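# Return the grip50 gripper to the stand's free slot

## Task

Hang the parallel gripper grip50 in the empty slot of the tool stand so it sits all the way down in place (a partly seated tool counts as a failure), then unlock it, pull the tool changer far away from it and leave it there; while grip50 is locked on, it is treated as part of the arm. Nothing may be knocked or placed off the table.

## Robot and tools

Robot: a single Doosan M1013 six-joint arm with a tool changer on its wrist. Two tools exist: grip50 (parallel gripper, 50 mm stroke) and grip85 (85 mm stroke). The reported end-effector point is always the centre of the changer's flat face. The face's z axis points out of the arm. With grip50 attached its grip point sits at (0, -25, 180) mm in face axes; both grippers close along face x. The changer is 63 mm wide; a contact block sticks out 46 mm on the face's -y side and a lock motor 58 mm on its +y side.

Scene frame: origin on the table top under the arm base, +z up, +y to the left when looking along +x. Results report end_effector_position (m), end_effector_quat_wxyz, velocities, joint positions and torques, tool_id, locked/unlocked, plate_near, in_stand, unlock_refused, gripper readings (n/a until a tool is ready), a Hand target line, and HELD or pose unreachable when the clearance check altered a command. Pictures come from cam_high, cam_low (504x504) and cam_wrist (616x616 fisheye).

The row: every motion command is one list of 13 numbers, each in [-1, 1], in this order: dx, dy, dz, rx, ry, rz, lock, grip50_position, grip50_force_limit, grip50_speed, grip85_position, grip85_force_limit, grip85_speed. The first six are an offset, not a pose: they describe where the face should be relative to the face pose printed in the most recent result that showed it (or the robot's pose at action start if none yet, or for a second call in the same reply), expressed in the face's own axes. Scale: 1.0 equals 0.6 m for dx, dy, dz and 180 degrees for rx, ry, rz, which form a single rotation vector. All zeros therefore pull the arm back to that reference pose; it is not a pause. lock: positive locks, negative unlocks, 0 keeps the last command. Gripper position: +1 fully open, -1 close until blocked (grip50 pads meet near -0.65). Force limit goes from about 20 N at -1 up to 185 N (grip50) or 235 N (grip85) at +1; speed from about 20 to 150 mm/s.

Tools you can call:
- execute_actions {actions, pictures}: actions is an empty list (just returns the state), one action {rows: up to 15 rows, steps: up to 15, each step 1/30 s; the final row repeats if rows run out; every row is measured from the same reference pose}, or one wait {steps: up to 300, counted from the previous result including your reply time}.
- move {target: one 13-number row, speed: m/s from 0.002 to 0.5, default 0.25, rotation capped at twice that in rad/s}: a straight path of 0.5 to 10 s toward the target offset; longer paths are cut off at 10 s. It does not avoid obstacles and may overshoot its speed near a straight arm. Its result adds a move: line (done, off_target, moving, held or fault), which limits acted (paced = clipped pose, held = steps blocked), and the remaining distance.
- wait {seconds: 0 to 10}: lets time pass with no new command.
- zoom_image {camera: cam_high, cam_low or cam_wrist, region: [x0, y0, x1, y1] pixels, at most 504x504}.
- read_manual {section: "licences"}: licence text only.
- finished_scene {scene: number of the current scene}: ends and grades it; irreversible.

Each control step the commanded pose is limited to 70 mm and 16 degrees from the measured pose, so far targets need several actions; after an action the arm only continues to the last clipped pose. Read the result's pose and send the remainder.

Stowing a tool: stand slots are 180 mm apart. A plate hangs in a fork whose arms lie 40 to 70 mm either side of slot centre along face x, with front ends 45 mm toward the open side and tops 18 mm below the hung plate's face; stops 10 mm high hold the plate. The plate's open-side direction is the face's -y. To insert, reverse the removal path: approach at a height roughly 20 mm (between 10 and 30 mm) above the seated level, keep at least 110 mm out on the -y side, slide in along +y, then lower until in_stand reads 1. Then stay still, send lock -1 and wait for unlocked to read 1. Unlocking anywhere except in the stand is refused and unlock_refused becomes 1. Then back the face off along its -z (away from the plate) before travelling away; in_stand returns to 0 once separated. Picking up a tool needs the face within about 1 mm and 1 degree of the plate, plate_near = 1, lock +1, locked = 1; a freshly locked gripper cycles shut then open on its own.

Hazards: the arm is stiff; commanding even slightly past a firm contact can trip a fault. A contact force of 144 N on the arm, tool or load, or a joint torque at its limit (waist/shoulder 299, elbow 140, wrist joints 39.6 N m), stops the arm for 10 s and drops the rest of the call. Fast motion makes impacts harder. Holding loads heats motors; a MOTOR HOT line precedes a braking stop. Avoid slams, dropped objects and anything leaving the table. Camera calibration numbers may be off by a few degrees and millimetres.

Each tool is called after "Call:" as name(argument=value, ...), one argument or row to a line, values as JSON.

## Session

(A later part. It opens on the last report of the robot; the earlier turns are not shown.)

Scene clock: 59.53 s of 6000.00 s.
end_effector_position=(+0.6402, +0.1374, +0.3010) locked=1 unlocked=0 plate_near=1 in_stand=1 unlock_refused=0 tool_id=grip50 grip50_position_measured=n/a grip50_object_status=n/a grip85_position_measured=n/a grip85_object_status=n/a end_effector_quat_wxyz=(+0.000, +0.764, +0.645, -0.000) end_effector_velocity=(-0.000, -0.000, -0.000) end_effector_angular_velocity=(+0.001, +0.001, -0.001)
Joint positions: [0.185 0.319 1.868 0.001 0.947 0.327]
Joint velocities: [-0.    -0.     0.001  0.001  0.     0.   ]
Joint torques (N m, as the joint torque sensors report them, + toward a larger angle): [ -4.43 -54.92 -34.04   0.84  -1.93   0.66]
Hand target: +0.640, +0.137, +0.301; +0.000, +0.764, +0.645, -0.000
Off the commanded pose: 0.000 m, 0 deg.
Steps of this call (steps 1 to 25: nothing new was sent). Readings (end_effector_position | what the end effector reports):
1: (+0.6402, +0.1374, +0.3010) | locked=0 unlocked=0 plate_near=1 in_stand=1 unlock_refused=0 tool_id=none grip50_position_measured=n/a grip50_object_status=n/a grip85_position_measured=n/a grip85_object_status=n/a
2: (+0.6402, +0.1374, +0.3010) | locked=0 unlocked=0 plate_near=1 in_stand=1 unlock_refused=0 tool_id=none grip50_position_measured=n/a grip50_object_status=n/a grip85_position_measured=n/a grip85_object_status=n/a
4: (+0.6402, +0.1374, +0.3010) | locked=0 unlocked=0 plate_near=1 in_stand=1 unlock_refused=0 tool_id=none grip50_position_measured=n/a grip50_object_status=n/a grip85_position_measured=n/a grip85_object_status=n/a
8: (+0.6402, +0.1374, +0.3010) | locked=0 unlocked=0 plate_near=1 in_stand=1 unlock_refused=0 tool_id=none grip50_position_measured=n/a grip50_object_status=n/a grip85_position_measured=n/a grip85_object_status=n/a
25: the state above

Call:
move(
  target=[0.0003,0,-0.0333,0,0,0,1,1,0,0,1,0,0],
  speed=0.04,
)

Call:
zoom_image(
  camera="cam_wrist",
  region=[140, 280, 260, 430],
)

Call:
zoom_image(
  camera="cam_wrist",
  region=[390, 280, 510, 430],
)

Call:
move(
  target=[0,-0.225,0,0,0,0,1,1,0,0,1,0,0],
  speed=0.1,
)

Call:
move(
  target=[-0.6,0,0,0,0,0,1,1,0,0,1,0,0],
  speed=0.2,
)

Scene clock: 65.23 s of 6000.00 s.
end_effector_position=(+0.6403, +0.1376, +0.3210) locked=1 unlocked=0 plate_near=1 in_stand=0 unlock_refused=0 tool_id=grip50 grip50_position_measured=3 grip50_object_status=3 grip85_position_measured=n/a grip85_object_status=n/a end_effector_quat_wxyz=(+0.000, +0.764, +0.645, -0.000) end_effector_velocity=(+0.001, +0.001, +0.001) end_effector_angular_velocity=(+0.002, -0.003, -0.000)
Joint positions: [0.186 0.3   1.851 0.    0.983 0.328]
Joint velocities: [ 0.001 -0.    -0.003  0.002 -0.001 -0.   ]
Joint torques (N m, as the joint torque sensors report them, + toward a larger angle): [  1.79 -82.66 -46.12   3.19  -0.01  -0.4 ]
Hand target: +0.640, +0.138, +0.321; +0.000, +0.764, +0.645, -0.000
Off the commanded pose: 0.000 m, 0 deg.
After step 130, 0.60 s passed at rest.
move: done
camera_calibration (this result's frames):
cam_wrist: T_world_to_cam=[[0.151864, 0.98744, -0.0435811, -0.216977], [0.939975, -0.130651, 0.315243, -0.627626], [0.305589, -0.0888393, -0.94801, 0.17012], [0, 0, 0, 1]] pos_world=[0.570917, 0.147365, 0.349674]

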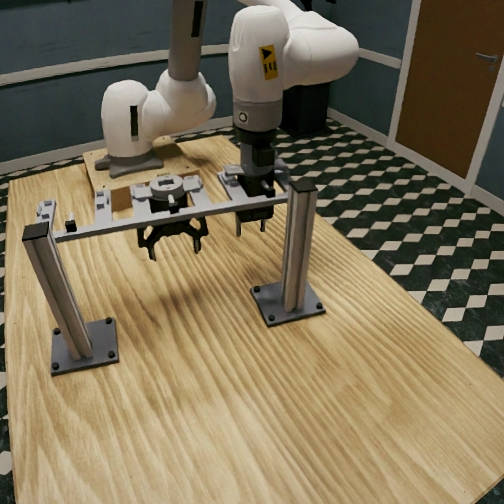

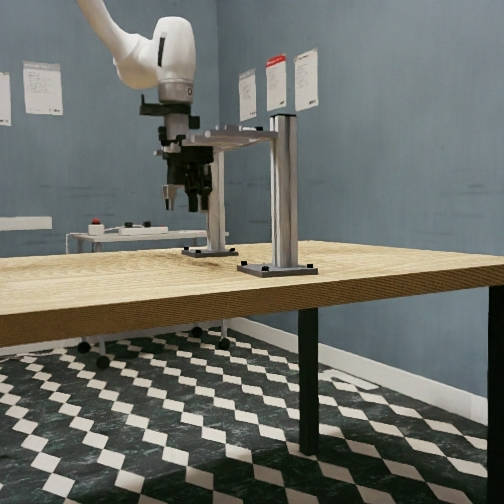

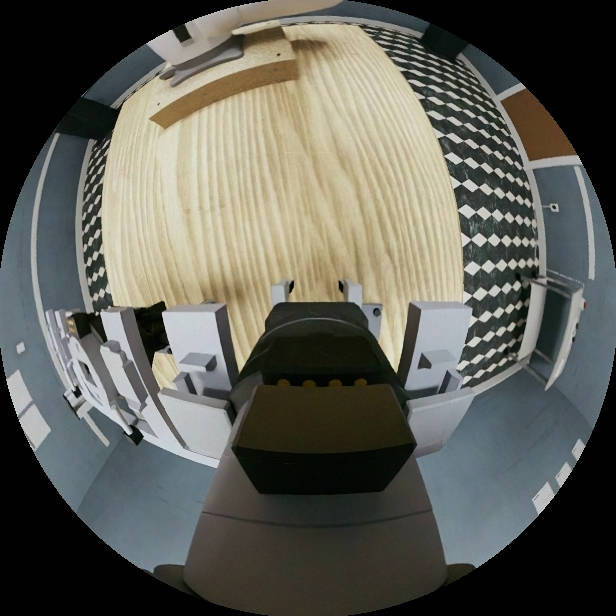

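Region (140, 280, 260, 430) of cam_wrist's 616x616 image, scaled by 3.360, with more detail than that image has; it fills the left 403 columns of this view, and the rest is white.

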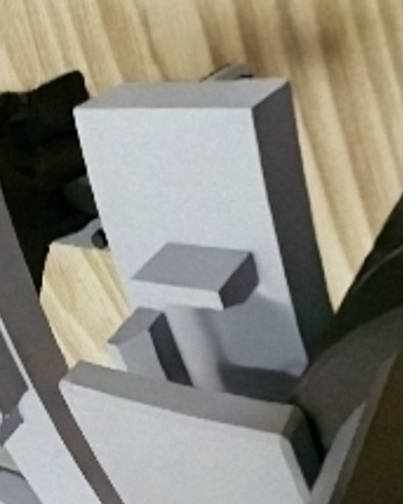

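Region (390, 280, 510, 430) of cam_wrist's 616x616 image, scaled by 3.360, with more detail than that image has; it fills the left 403 columns of this view, and the rest is white.

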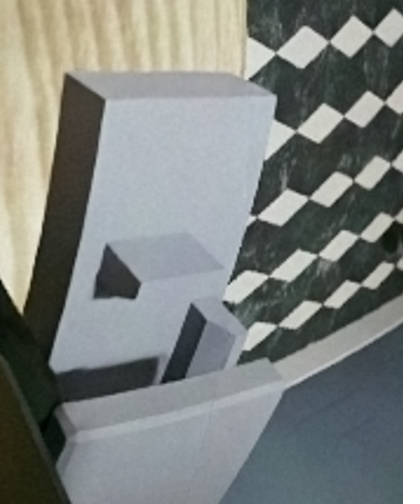

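Scene clock: 66.87 s of 6000.00 s.
end_effector_position=(+0.5073, +0.1603, +0.3213) locked=1 unlocked=0 plate_near=1 in_stand=0 unlock_refused=0 tool_id=grip50 grip50_position_measured=3 grip50_object_status=3 grip85_position_measured=n/a grip85_object_status=n/a end_effector_quat_wxyz=(+0.000, +0.764, +0.645, -0.000) end_effector_velocity=(-0.001, -0.001, -0.001) end_effector_angular_velocity=(-0.002, +0.002, -0.000)
Joint positions: [ 0.268  0.124  2.079 -0.     0.931  0.411]
Joint velocities: [-0.    -0.     0.002 -0.001  0.     0.001]
Joint torques (N m, as the joint torque sensors report them, + toward a larger angle): [  1.47 -60.63 -44.84   3.23  -0.07  -0.31]
Hand target: +0.507, +0.160, +0.321; +0.000, +0.764, +0.645, -0.000
Off the commanded pose: 0.000 m, 0 deg.
move: done
camera_calibration (this result's frames):
cam_wrist: T_world_to_cam=[[0.15194, 0.987434, -0.0434523, -0.219272], [0.939982, -0.130769, 0.315172, -0.49965], [0.305529, -0.0887315, -0.948039, 0.213077], [0, 0, 0, 1]] pos_world=[0.437877, 0.170085, 0.349954]

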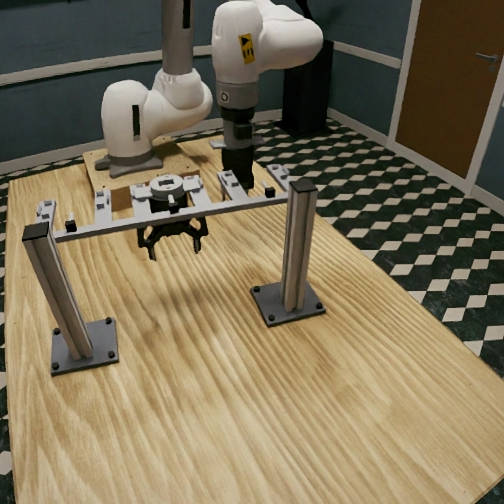

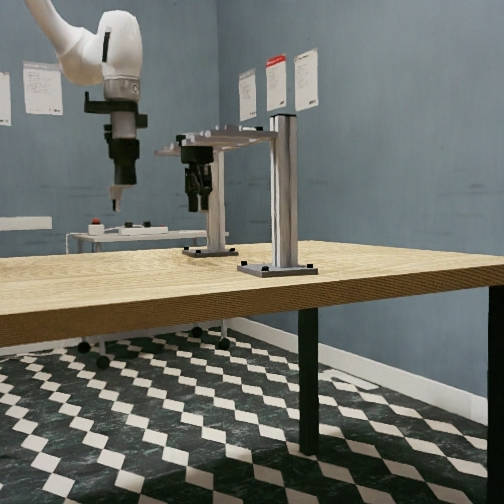

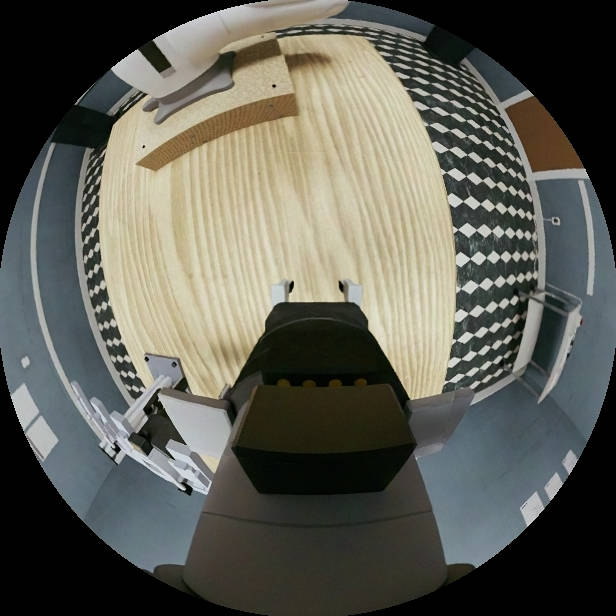

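Scene clock: 69.03 s of 6000.00 s.
end_effector_position=(+0.4469, -0.1952, +0.3222) locked=1 unlocked=0 plate_near=1 in_stand=0 unlock_refused=0 tool_id=grip50 grip50_position_measured=3 grip50_object_status=3 grip85_position_measured=n/a grip85_object_status=n/a end_effector_quat_wxyz=(+0.001, +0.764, +0.645, -0.000) end_effector_velocity=(-0.000, -0.002, +0.000) end_effector_angular_velocity=(-0.000, -0.001, -0.003)
Joint positions: [-0.46   0.058  2.154  0.005  0.923 -0.32 ]
Joint velocities: [-0.003  0.    -0.001  0.     0.    -0.   ]
Joint torques (N m, as the joint torque sensors report them, + toward a larger angle): [ -0.1  -52.01 -44.43   3.04  -0.06  -0.3 ]
Hand target: +0.447, -0.195, +0.322; +0.001, +0.764, +0.645, -0.001
Off the commanded pose: 0.001 m, 0 deg.
move: done
camera_calibration (this result's frames):
cam_wrist: T_world_to_cam=[[0.151899, 0.987372, -0.0449836, 0.141514], [0.939824, -0.130193, 0.315879, -0.48974], [0.306034, -0.0902585, -0.947732, 0.200156], [0, 0, 0, 1]] pos_world=[0.377519, -0.185422, 0.350758]

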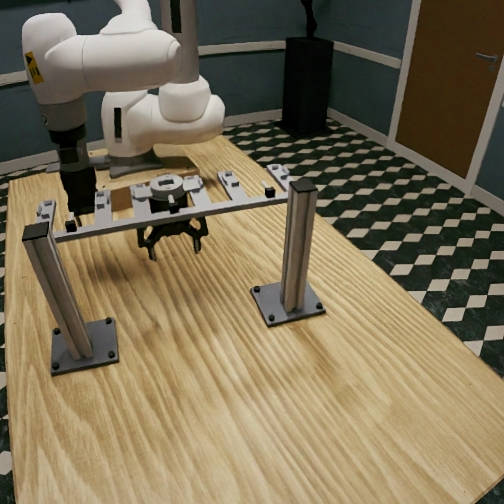

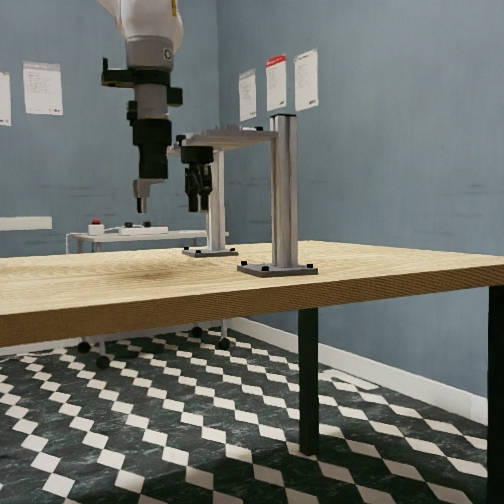

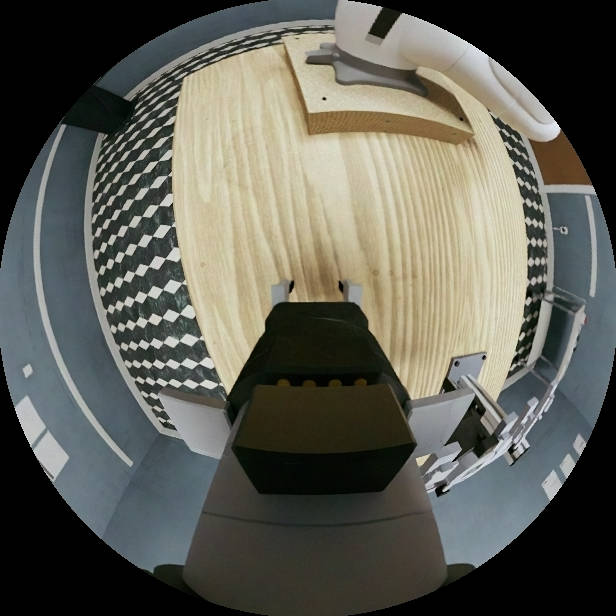

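Call:
move(
  target=[0.001,0.208,0.002,0,0,0,1,1,0,0,1,0,0],
  speed=0.05,
)

Call:
zoom_image(
  camera="cam_wrist",
  region=[140, 280, 260, 430],
)

Call:
zoom_image(
  camera="cam_wrist",
  region=[390, 280, 510, 430],
)

Scene clock: 74.13 s of 6000.00 s.
end_effector_position=(+0.5700, -0.2155, +0.3207) locked=1 unlocked=0 plate_near=1 in_stand=0 unlock_refused=0 tool_id=grip50 grip50_position_measured=3 grip50_object_status=3 grip85_position_measured=n/a grip85_object_status=n/a end_effector_quat_wxyz=(+0.001, +0.764, +0.645, -0.000) end_effector_velocity=(-0.001, -0.001, -0.000) end_effector_angular_velocity=(+0.000, +0.000, -0.002)
Joint positions: [-0.394  0.238  1.939  0.004  0.958 -0.254]
Joint velocities: [-0.002  0.     0.001  0.    -0.    -0.   ]
Joint torques (N m, as the joint torque sensors report them, + toward a larger angle): [  1.07 -74.56 -45.62   3.23  -0.07  -0.42]
Hand target: +0.570, -0.215, +0.321; +0.001, +0.764, +0.645, -0.000
Off the commanded pose: 0.000 m, 0 deg.
move: done
camera_calibration (this result's frames):
cam_wrist: T_world_to_cam=[[0.151863, 0.987386, -0.0447949, 0.142715], [0.939833, -0.13022, 0.315842, -0.607618], [0.306025, -0.0900644, -0.947754, 0.159322], [0, 0, 0, 1]] pos_world=[0.50063, -0.20569, 0.349302]

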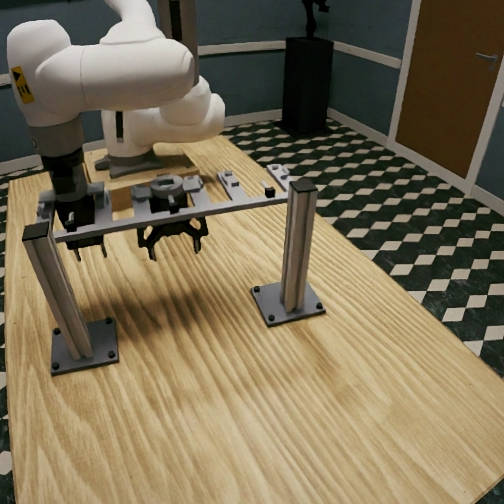

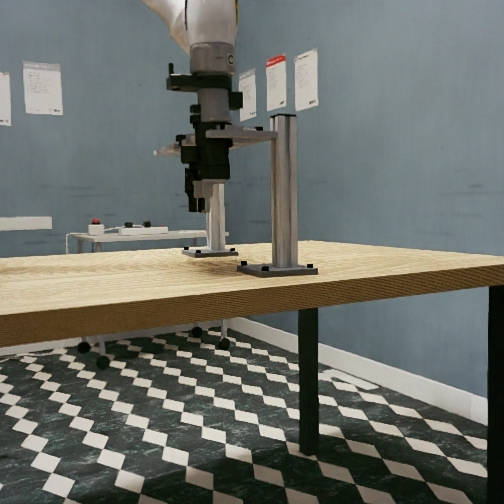

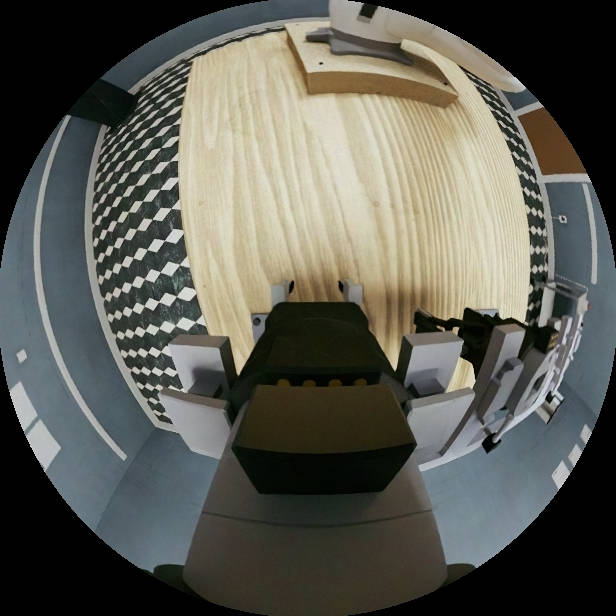

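Region (140, 280, 260, 430) of cam_wrist's 616x616 image, scaled by 3.360, with more detail than that image has; it fills the left 403 columns of this view, and the rest is white.

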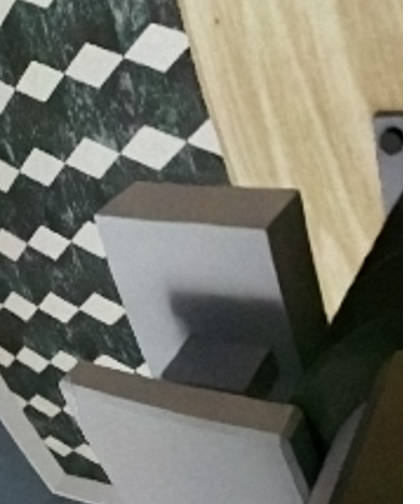

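Region (390, 280, 510, 430) of cam_wrist's 616x616 image, scaled by 3.360, with more detail than that image has; it fills the left 403 columns of this view, and the rest is white.

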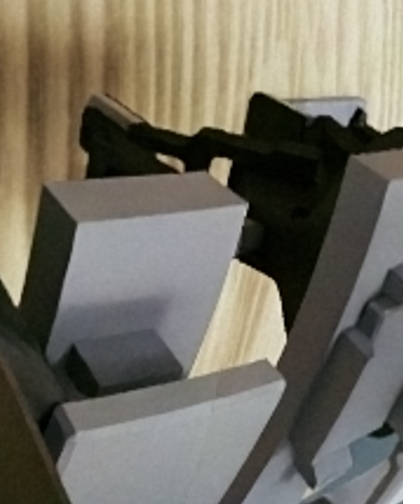

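Call:
move(
  target=[0,0.025,0,0,0,-0.004,1,1,0,0,1,0,0],
  speed=0.02,
)

Call:
zoom_image(
  camera="cam_wrist",
  region=[140, 280, 260, 430],
)

Call:
zoom_image(
  camera="cam_wrist",
  region=[390, 280, 510, 430],
)

Scene clock: 80.43 s of 6000.00 s.
end_effector_position=(+0.5848, -0.2180, +0.3207) locked=1 unlocked=0 plate_near=1 in_stand=0 unlock_refused=0 tool_id=grip50 grip50_position_measured=3 grip50_object_status=3 grip85_position_measured=n/a grip85_object_status=n/a end_effector_quat_wxyz=(+0.001, +0.760, +0.650, -0.000) end_effector_velocity=(-0.000, -0.000, -0.000) end_effector_angular_velocity=(+0.000, +0.000, -0.000)
Joint positions: [-0.388  0.259  1.911  0.004  0.965 -0.26 ]
Joint velocities: [-0.     0.     0.001  0.    -0.    -0.   ]
Joint torques (N m, as the joint torque sensors report them, + toward a larger angle): [  1.35 -76.38 -45.98   3.24  -0.14  -0.39]
Hand target: +0.585, -0.218, +0.321; +0.001, +0.760, +0.650, -0.000
Off the commanded pose: 0.000 m, 0 deg.
After step 90, 2.33 s passed at rest.
move: done
camera_calibration (this result's frames):
cam_wrist: T_world_to_cam=[[0.139436, 0.989218, -0.0447815, 0.150605], [0.941407, -0.118401, 0.315807, -0.620155], [0.3071, -0.0861925, -0.947766, 0.154764], [0, 0, 0, 1]] pos_world=[0.51529, -0.209068, 0.349274]

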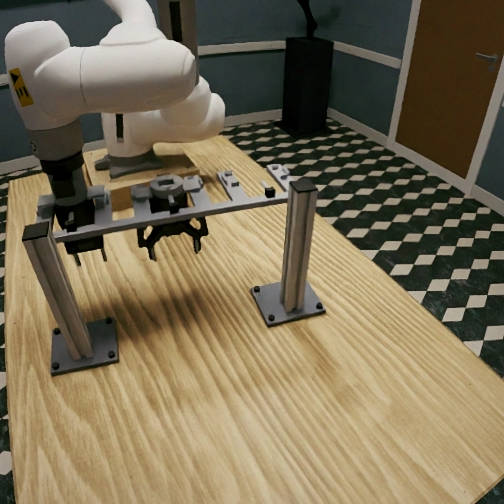

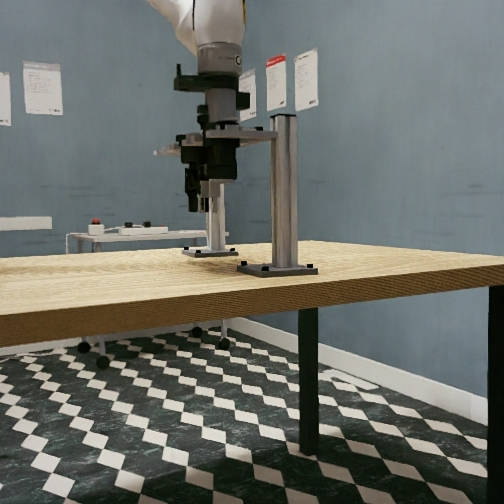

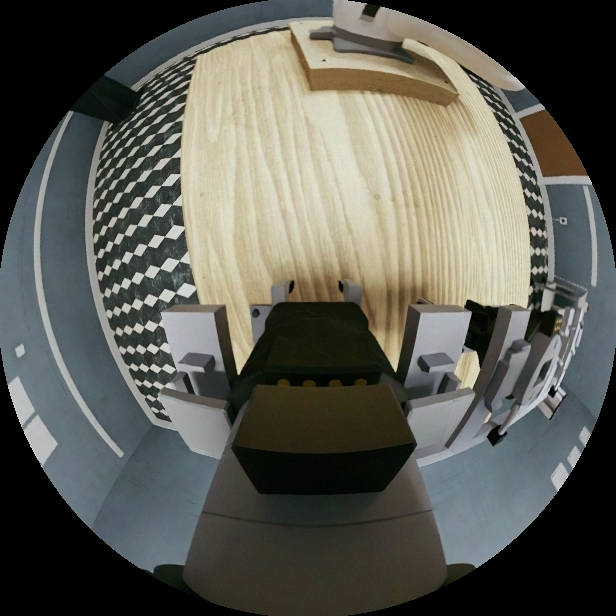

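Region (140, 280, 260, 430) of cam_wrist's 616x616 image, scaled by 3.360, with more detail than that image has; it fills the left 403 columns of this view, and the rest is white.

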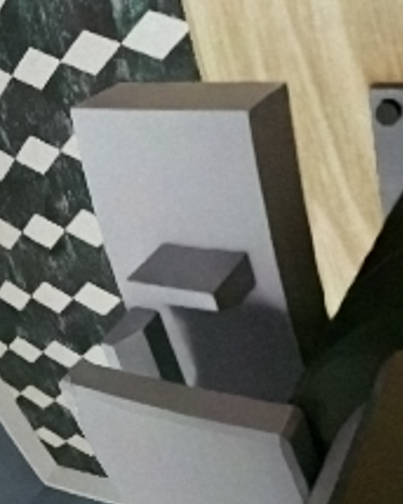

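Region (390, 280, 510, 430) of cam_wrist's 616x616 image, scaled by 3.360, with more detail than that image has; it fills the left 403 columns of this view, and the rest is white.

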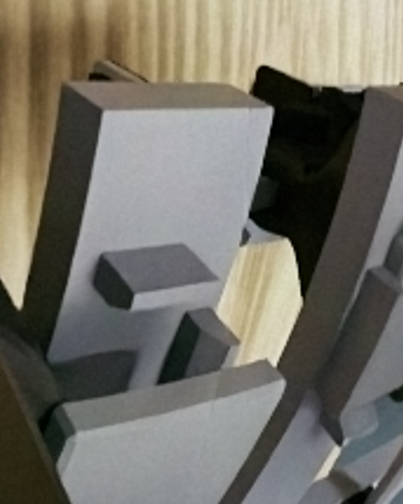

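Call:
move(
  target=[0,0.001,0.012,0,0,0,1,1,0,0,1,0,0],
  speed=0.015,
)

Call:
move(
  target=[0,0,0.012,0,0,0,1,1,0,0,1,0,0],
  speed=0.006,
)

Scene clock: 86.43 s of 6000.00 s.
end_effector_position=(+0.5854, -0.2181, +0.3135) locked=1 unlocked=0 plate_near=1 in_stand=0 unlock_refused=0 tool_id=grip50 grip50_position_measured=3 grip50_object_status=3 grip85_position_measured=n/a grip85_object_status=n/a end_effector_quat_wxyz=(+0.001, +0.760, +0.650, -0.000) end_effector_velocity=(+0.000, -0.001, +0.000) end_effector_angular_velocity=(-0.001, -0.002, -0.001)
Joint positions: [-0.388  0.267  1.916  0.004  0.952 -0.26 ]
Joint velocities: [-0.001 -0.    -0.001 -0.    -0.001  0.   ]
Joint torques (N m, as the joint torque sensors report them, + toward a larger angle): [  0.66 -77.45 -45.51   3.19  -0.05  -0.35]
Hand target: +0.585, -0.218, +0.313; +0.001, +0.760, +0.650, -0.000
Off the commanded pose: 0.000 m, 0 deg.
After step 90, 2.30 s passed at rest.
move: done
camera_calibration (this result's frames):
cam_wrist: T_world_to_cam=[[0.139373, 0.989226, -0.0448042, 0.150357], [0.941422, -0.118336, 0.315785, -0.618419], [0.307081, -0.0861917, -0.947772, 0.147755], [0, 0, 0, 1]] pos_world=[0.515865, -0.209183, 0.342062]

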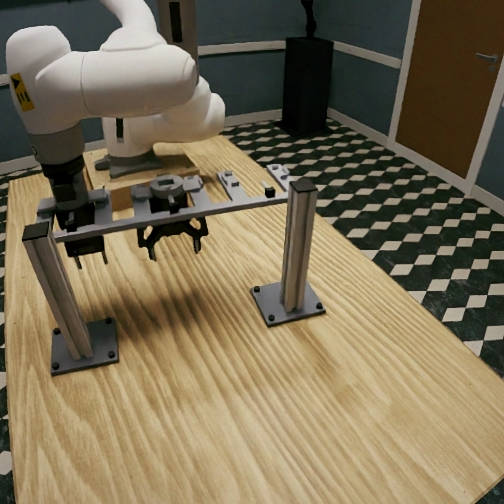

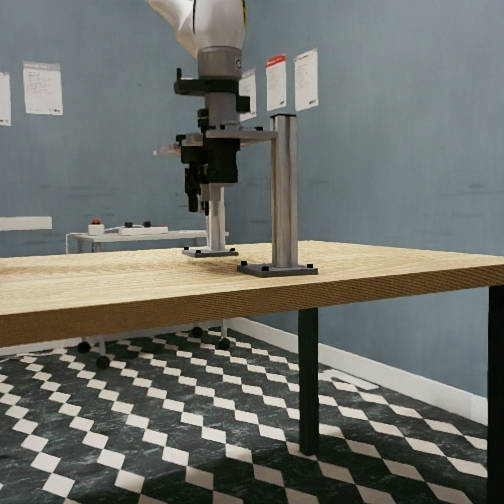

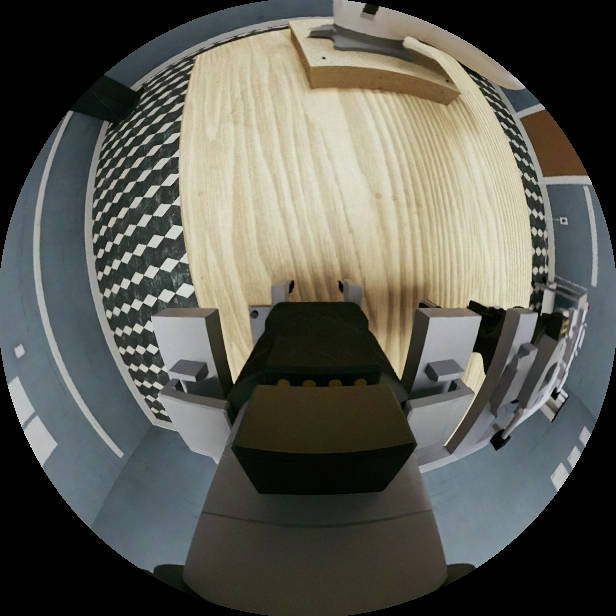

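Scene clock: 87.87 s of 6000.00 s.
end_effector_position=(+0.5854, -0.2181, +0.3063) locked=1 unlocked=0 plate_near=1 in_stand=0 unlock_refused=0 tool_id=grip50 grip50_position_measured=3 grip50_object_status=3 grip85_position_measured=n/a grip85_object_status=n/a end_effector_quat_wxyz=(+0.001, +0.760, +0.650, -0.000) end_effector_velocity=(+0.001, +0.000, +0.001) end_effector_angular_velocity=(-0.001, -0.002, +0.001)
Joint positions: [-0.388  0.274  1.922  0.004  0.939 -0.26 ]
Joint velocities: [ 0.001 -0.    -0.002  0.    -0.001  0.   ]
Joint torques (N m, as the joint torque sensors report them, + toward a larger angle): [  1.84 -77.67 -45.02   3.1    0.04  -0.28]
Hand target: +0.585, -0.218, +0.306; +0.001, +0.760, +0.650, -0.000
Off the commanded pose: 0.000 m, 0 deg.
move: done
camera_calibration (this result's frames):
cam_wrist: T_world_to_cam=[[0.139403, 0.98922, -0.0448308, 0.150045], [0.941426, -0.118358, 0.315767, -0.616129], [0.307057, -0.0862238, -0.947777, 0.140933], [0, 0, 0, 1]] pos_world=[0.515849, -0.209199, 0.334853]

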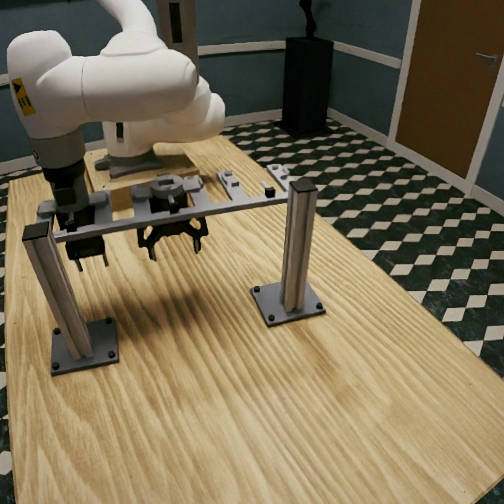

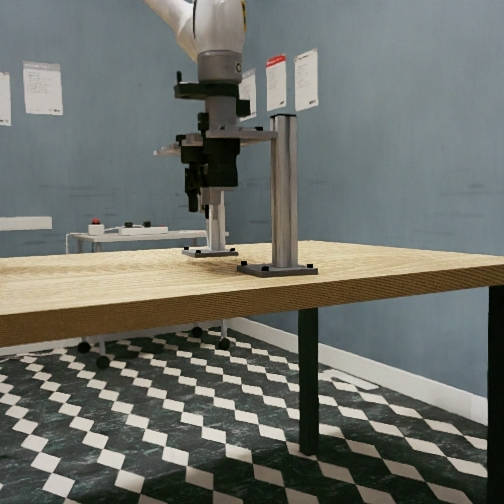

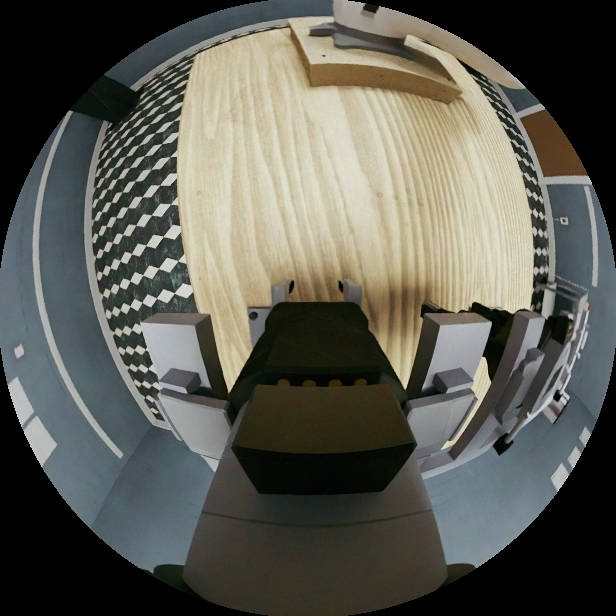

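Call:
move(
  target=[0,0,0.005,0,0,0,1,1,0,0,1,0,0],
  speed=0.005,
)

Scene clock: 90.03 s of 6000.00 s.
end_effector_position=(+0.5854, -0.2181, +0.3033) locked=1 unlocked=0 plate_near=1 in_stand=1 unlock_refused=0 tool_id=grip50 grip50_position_measured=3 grip50_object_status=3 grip85_position_measured=n/a grip85_object_status=n/a end_effector_quat_wxyz=(+0.001, +0.760, +0.650, -0.000) end_effector_velocity=(+0.001, +0.000, +0.000) end_effector_angular_velocity=(-0.001, -0.001, +0.001)
Joint positions: [-0.388  0.277  1.925  0.004  0.933 -0.26 ]
Joint velocities: [ 0.001  0.    -0.001 -0.    -0.001  0.   ]
Joint torques (N m, as the joint torque sensors report them, + toward a larger angle): [  1.24 -78.09 -44.84   3.06  -0.03  -0.33]
Hand target: +0.585, -0.218, +0.303; +0.001, +0.760, +0.650, -0.000
Off the commanded pose: 0.000 m, 0 deg.
move: done
camera_calibration (this result's frames):
cam_wrist: T_world_to_cam=[[0.1394, 0.98922, -0.0448412, 0.149924], [0.94143, -0.118353, 0.315756, -0.615171], [0.307045, -0.0862313, -0.94778, 0.138093], [0, 0, 0, 1]] pos_world=[0.51584, -0.209207, 0.331848]

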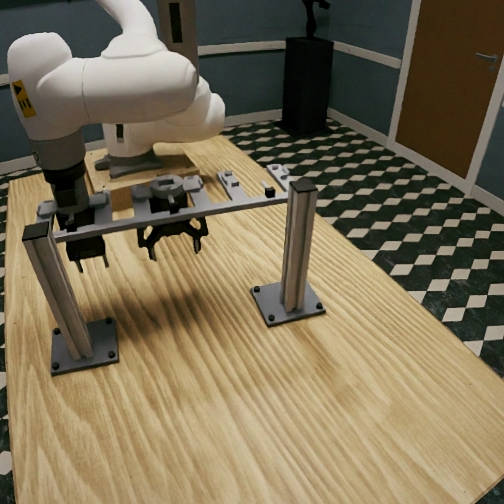

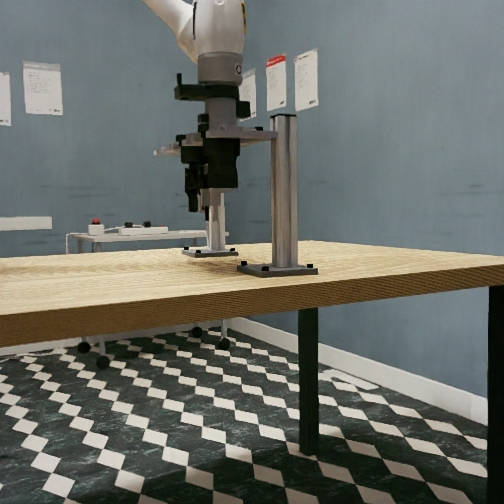

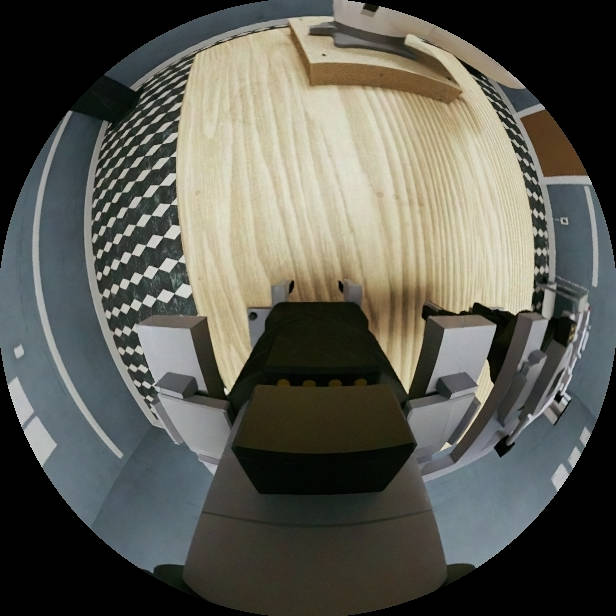

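Call:
move(
  target=[0,0,0.0033,0,0,0,1,1,0,0,1,0,0],
  speed=0.004,
)

Scene clock: 92.33 s of 6000.00 s.
end_effector_position=(+0.5853, -0.2181, +0.3013) locked=1 unlocked=0 plate_near=1 in_stand=1 unlock_refused=0 tool_id=grip50 grip50_position_measured=3 grip50_object_status=3 grip85_position_measured=n/a grip85_object_status=n/a end_effector_quat_wxyz=(+0.001, +0.760, +0.650, -0.000) end_effector_velocity=(-0.000, +0.001, -0.000) end_effector_angular_velocity=(+0.000, +0.002, +0.002)
Joint positions: [-0.388  0.279  1.926  0.004  0.929 -0.26 ]
Joint velocities: [ 0.001  0.     0.    -0.001  0.001 -0.   ]
Joint torques (N m, as the joint torque sensors report them, + toward a larger angle): [  1.56 -78.25 -44.55   3.19  -0.04  -0.32]
Hand target: +0.585, -0.218, +0.301; +0.001, +0.760, +0.650, -0.000
Off the commanded pose: 0.000 m, 0 deg.
move: done
camera_calibration (this result's frames):
cam_wrist: T_world_to_cam=[[0.139404, 0.989219, -0.0448477, 0.14984], [0.941433, -0.118355, 0.315748, -0.614539], [0.307036, -0.0862378, -0.947783, 0.136218], [0, 0, 0, 1]] pos_world=[0.515835, -0.209211, 0.329864]

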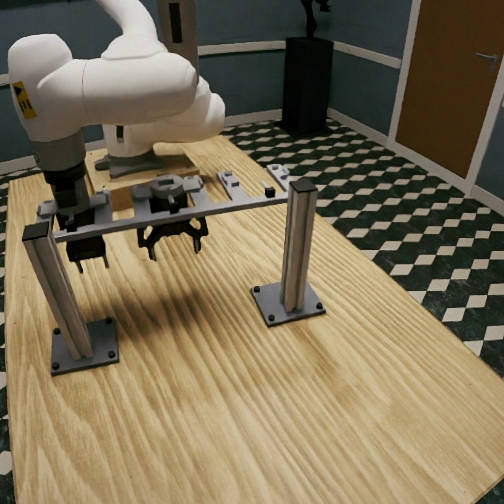

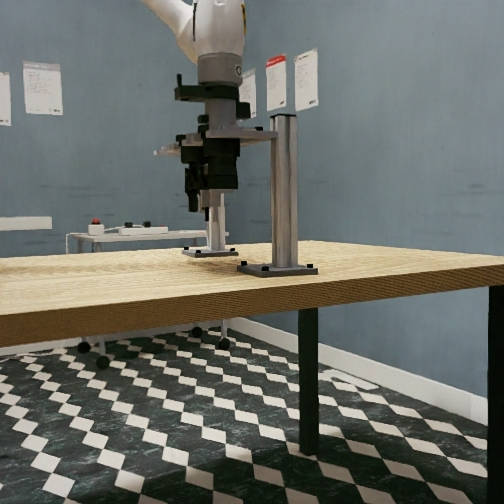

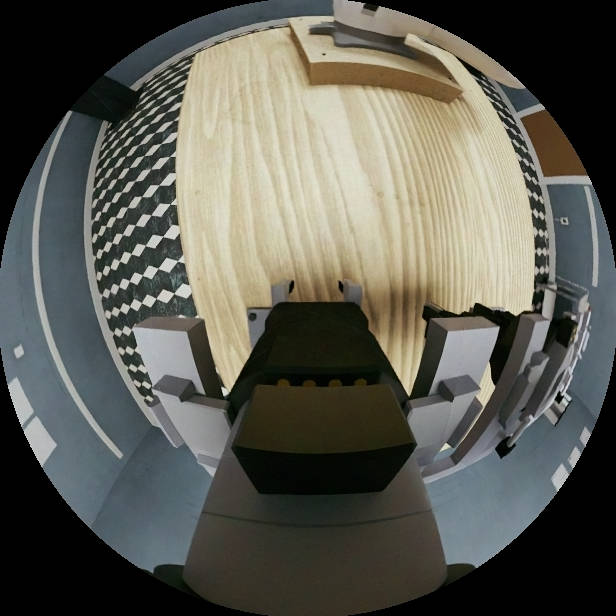

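Call:
execute_actions(
  actions=[
    {"rows":[[0,0,0.0006,0,0,0,-1,1,0,0,1,0,0]],"steps":15},
  ],
  pictures=false,
)

Call:
execute_actions(
  actions=[
    {"steps":25},
  ],
  pictures=false,
)

Scene clock: 95.63 s of 6000.00 s.
end_effector_position=(+0.5854, -0.2181, +0.3009) locked=0 unlocked=0 plate_near=1 in_stand=1 unlock_refused=0 tool_id=none grip50_position_measured=n/a grip50_object_status=n/a grip85_position_measured=n/a grip85_object_status=n/a end_effector_quat_wxyz=(+0.001, +0.760, +0.650, -0.000) end_effector_velocity=(-0.001, -0.001, -0.000) end_effector_angular_velocity=(+0.001, +0.001, -0.001)
Joint positions: [-0.388  0.28   1.926  0.004  0.929 -0.26 ]
Joint velocities: [-0.002  0.     0.001  0.    -0.    -0.001]
Joint torques (N m, as the joint torque sensors report them, + toward a larger angle): [  0.88 -61.36 -31.93   2.86   0.36  -0.45]
Hand target: +0.585, -0.218, +0.301; +0.001, +0.760, +0.650, -0.000
Off the commanded pose: 0.000 m, 0 deg.
Steps of this call (steps 1 to 84: nothing new was sent; steps 85 to 99: all 15 steps of this action). Readings (end_effector_position | what the end effector reports):
85: (+0.5853, -0.2181, +0.3012) | locked=1 unlocked=0 plate_near=1 in_stand=1 unlock_refused=0 tool_id=grip50 grip50_position_measured=3 grip50_object_status=3 grip85_position_measured=n/a grip85_object_status=n/a
86: (+0.5854, -0.2181, +0.3011) | locked=1 unlocked=0 plate_near=1 in_stand=1 unlock_refused=0 tool_id=grip50 grip50_position_measured=3 grip50_object_status=3 grip85_position_measured=n/a grip85_object_status=n/a
88: (+0.5854, -0.2181, +0.3010) | locked=1 unlocked=0 plate_near=1 in_stand=1 unlock_refused=0 tool_id=grip50 grip50_position_measured=3 grip50_object_status=3 grip85_position_measured=n/a grip85_object_status=n/a
92: (+0.5854, -0.2181, +0.3010) | locked=0 unlocked=0 plate_near=1 in_stand=1 unlock_refused=0 tool_id=none grip50_position_measured=n/a grip50_object_status=n/a grip85_position_measured=n/a grip85_object_status=n/a
99: the state above

Scene clock: 96.47 s of 6000.00 s.
end_effector_position=(+0.5854, -0.2181, +0.3009) locked=0 unlocked=1 plate_near=1 in_stand=1 unlock_refused=0 tool_id=none grip50_position_measured=n/a grip50_object_status=n/a grip85_position_measured=n/a grip85_object_status=n/a end_effector_quat_wxyz=(+0.001, +0.760, +0.650, -0.000) end_effector_velocity=(+0.000, -0.001, +0.001) end_effector_angular_velocity=(+0.001, -0.002, -0.003)
Joint positions: [-0.388  0.28   1.926  0.004  0.929 -0.26 ]
Joint velocities: [-0.002  0.    -0.001  0.002 -0.    -0.001]
Joint torques (N m, as the joint torque sensors report them, + toward a larger angle): [  0.12 -59.07 -29.74   2.51   0.69  -0.44]
Hand target: +0.585, -0.218, +0.301; +0.001, +0.760, +0.650, -0.000
Off the commanded pose: 0.000 m, 0 deg.
Steps of this call (steps 1 to 25: nothing new was sent). Readings (end_effector_position | what the end effector reports):
1: (+0.5854, -0.2181, +0.3009) | locked=0 unlocked=0 plate_near=1 in_stand=1 unlock_refused=0 tool_id=none grip50_position_measured=n/a grip50_object_status=n/a grip85_position_measured=n/a grip85_object_status=n/a
2: (+0.5854, -0.2181, +0.3009) | locked=0 unlocked=0 plate_near=1 in_stand=1 unlock_refused=0 tool_id=none grip50_position_measured=n/a grip50_object_status=n/a grip85_position_measured=n/a grip85_object_status=n/a
4: (+0.5854, -0.2181, +0.3009) | locked=0 unlocked=0 plate_near=1 in_stand=1 unlock_refused=0 tool_id=none grip50_position_measured=n/a grip50_object_status=n/a grip85_position_measured=n/a grip85_object_status=n/a
8: (+0.5854, -0.2181, +0.3009) | locked=0 unlocked=0 plate_near=1 in_stand=1 unlock_refused=0 tool_id=none grip50_position_measured=n/a grip50_object_status=n/a grip85_position_measured=n/a grip85_object_status=n/a
25: the state above

Call:
move(
  target=[0,0,-0.04,0,0,0,-1,1,0,0,1,0,0],
  speed=0.03,
)

Call:
move(
  target=[0,-0.1,-0.4,0,0,0,-1,1,0,0,1,0,0],
  speed=0.25,
)

Scene clock: 99.80 s of 6000.00 s.
end_effector_position=(+0.5854, -0.2181, +0.3249) locked=0 unlocked=1 plate_near=0 in_stand=0 unlock_refused=0 tool_id=none grip50_position_measured=n/a grip50_object_status=n/a grip85_position_measured=n/a grip85_object_status=n/a end_effector_quat_wxyz=(+0.001, +0.760, +0.650, -0.000) end_effector_velocity=(+0.001, +0.002, -0.000) end_effector_angular_velocity=(-0.001, -0.001, +0.004)
Joint positions: [-0.388  0.256  1.906  0.004  0.973 -0.26 ]
Joint velocities: [ 0.003  0.     0.    -0.001 -0.001 -0.   ]
Joint torques (N m, as the joint torque sensors report them, + toward a larger angle): [  1.99 -67.6  -39.21   3.08  -0.07  -0.44]
Hand target: +0.585, -0.218, +0.325; +0.001, +0.760, +0.650, -0.000
Off the commanded pose: 0.000 m, 0 deg.
move: done
camera_calibration (this result's frames):
cam_wrist: T_world_to_cam=[[0.139303, 0.989234, -0.0448313, 0.150894], [0.941425, -0.118259, 0.315807, -0.622049], [0.307105, -0.0861982, -0.947764, 0.158598], [0, 0, 0, 1]] pos_world=[0.515886, -0.209161, 0.353525]

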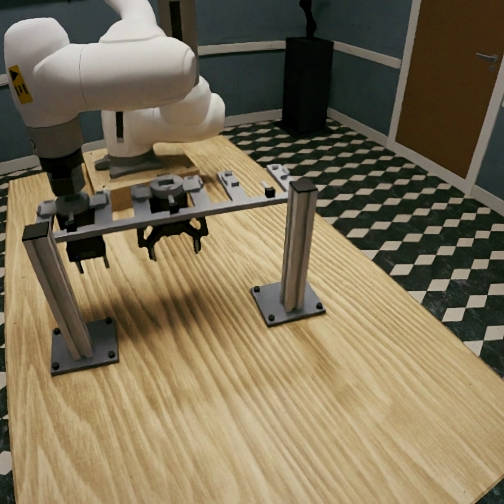

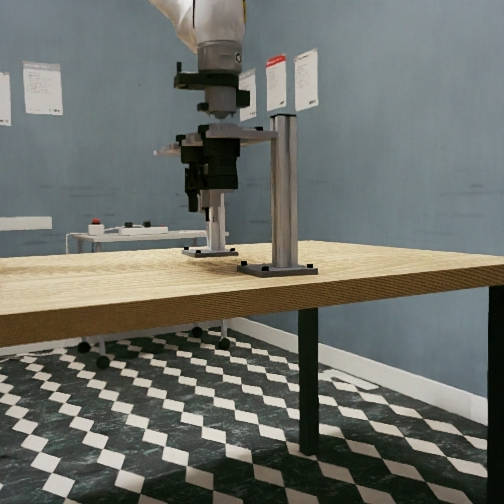

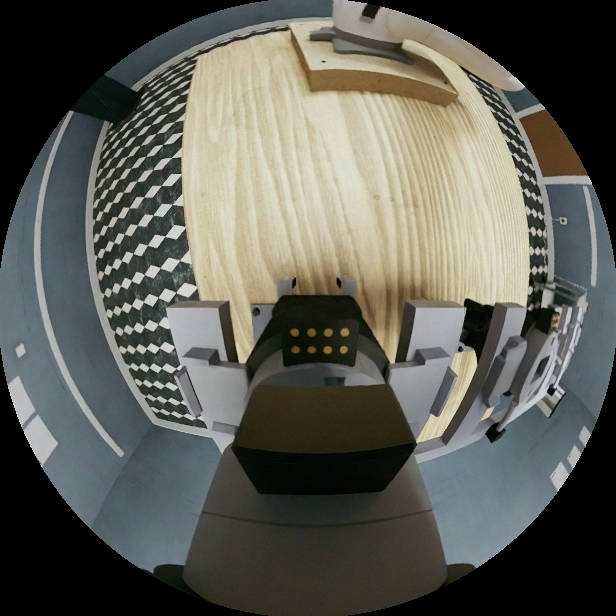

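Scene clock: 101.13 s of 6000.00 s.
end_effector_position=(+0.5264, -0.2082, +0.5652) locked=0 unlocked=1 plate_near=0 in_stand=0 unlock_refused=0 tool_id=none grip50_position_measured=n/a grip50_object_status=n/a grip85_position_measured=n/a grip85_object_status=n/a end_effector_quat_wxyz=(+0.001, +0.760, +0.650, -0.000) end_effector_velocity=(-0.000, -0.001, +0.000) end_effector_angular_velocity=(-0.001, +0.000, -0.002)
Joint positions: [-0.416  0.015  1.721  0.004  1.399 -0.287]
Joint velocities: [-0.002  0.    -0.001 -0.     0.     0.   ]
Joint torques (N m, as the joint torque sensors report them, + toward a larger angle): [  1.85 -50.02 -47.05   4.14  -0.09  -0.36]
Hand target: +0.527, -0.208, +0.565; +0.001, +0.760, +0.650, -0.000
Off the commanded pose: 0.001 m, 0 deg.
move: done
camera_calibration (this result's frames):
cam_wrist: T_world_to_cam=[[0.138803, 0.989309, -0.0447395, 0.16033], [0.941458, -0.117805, 0.315879, -0.641213], [0.307232, -0.0859655, -0.947744, 0.405214], [0, 0, 0, 1]] pos_world=[0.456926, -0.199319, 0.593758]

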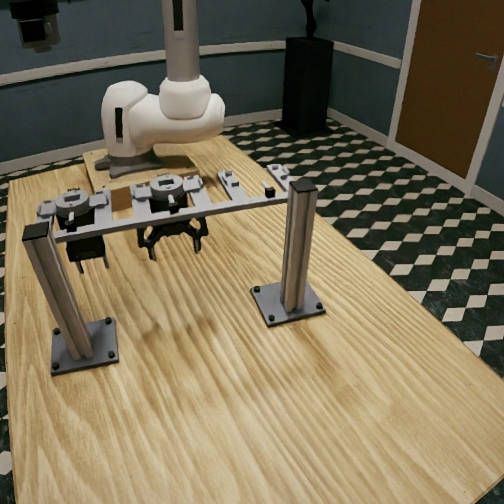

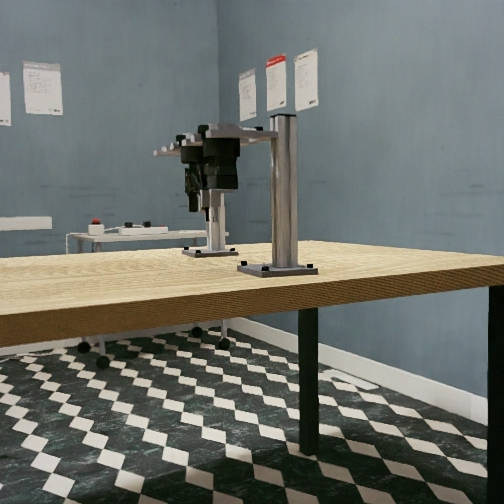

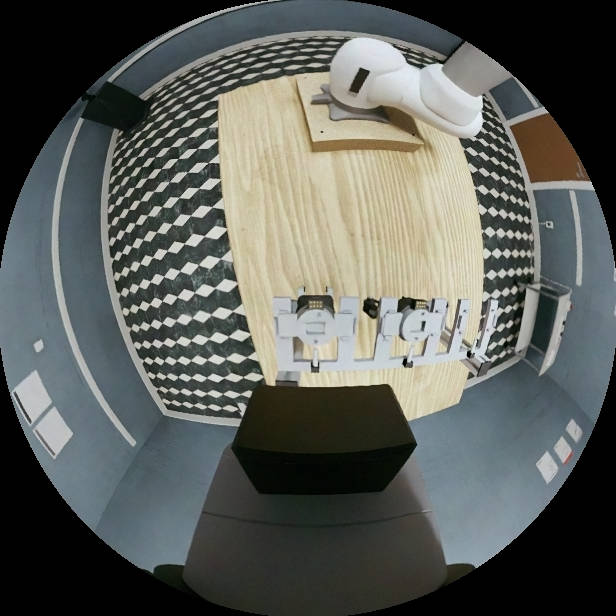

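Call:
finished_scene(
  scene=2,
)

The scene is finished: the task was done.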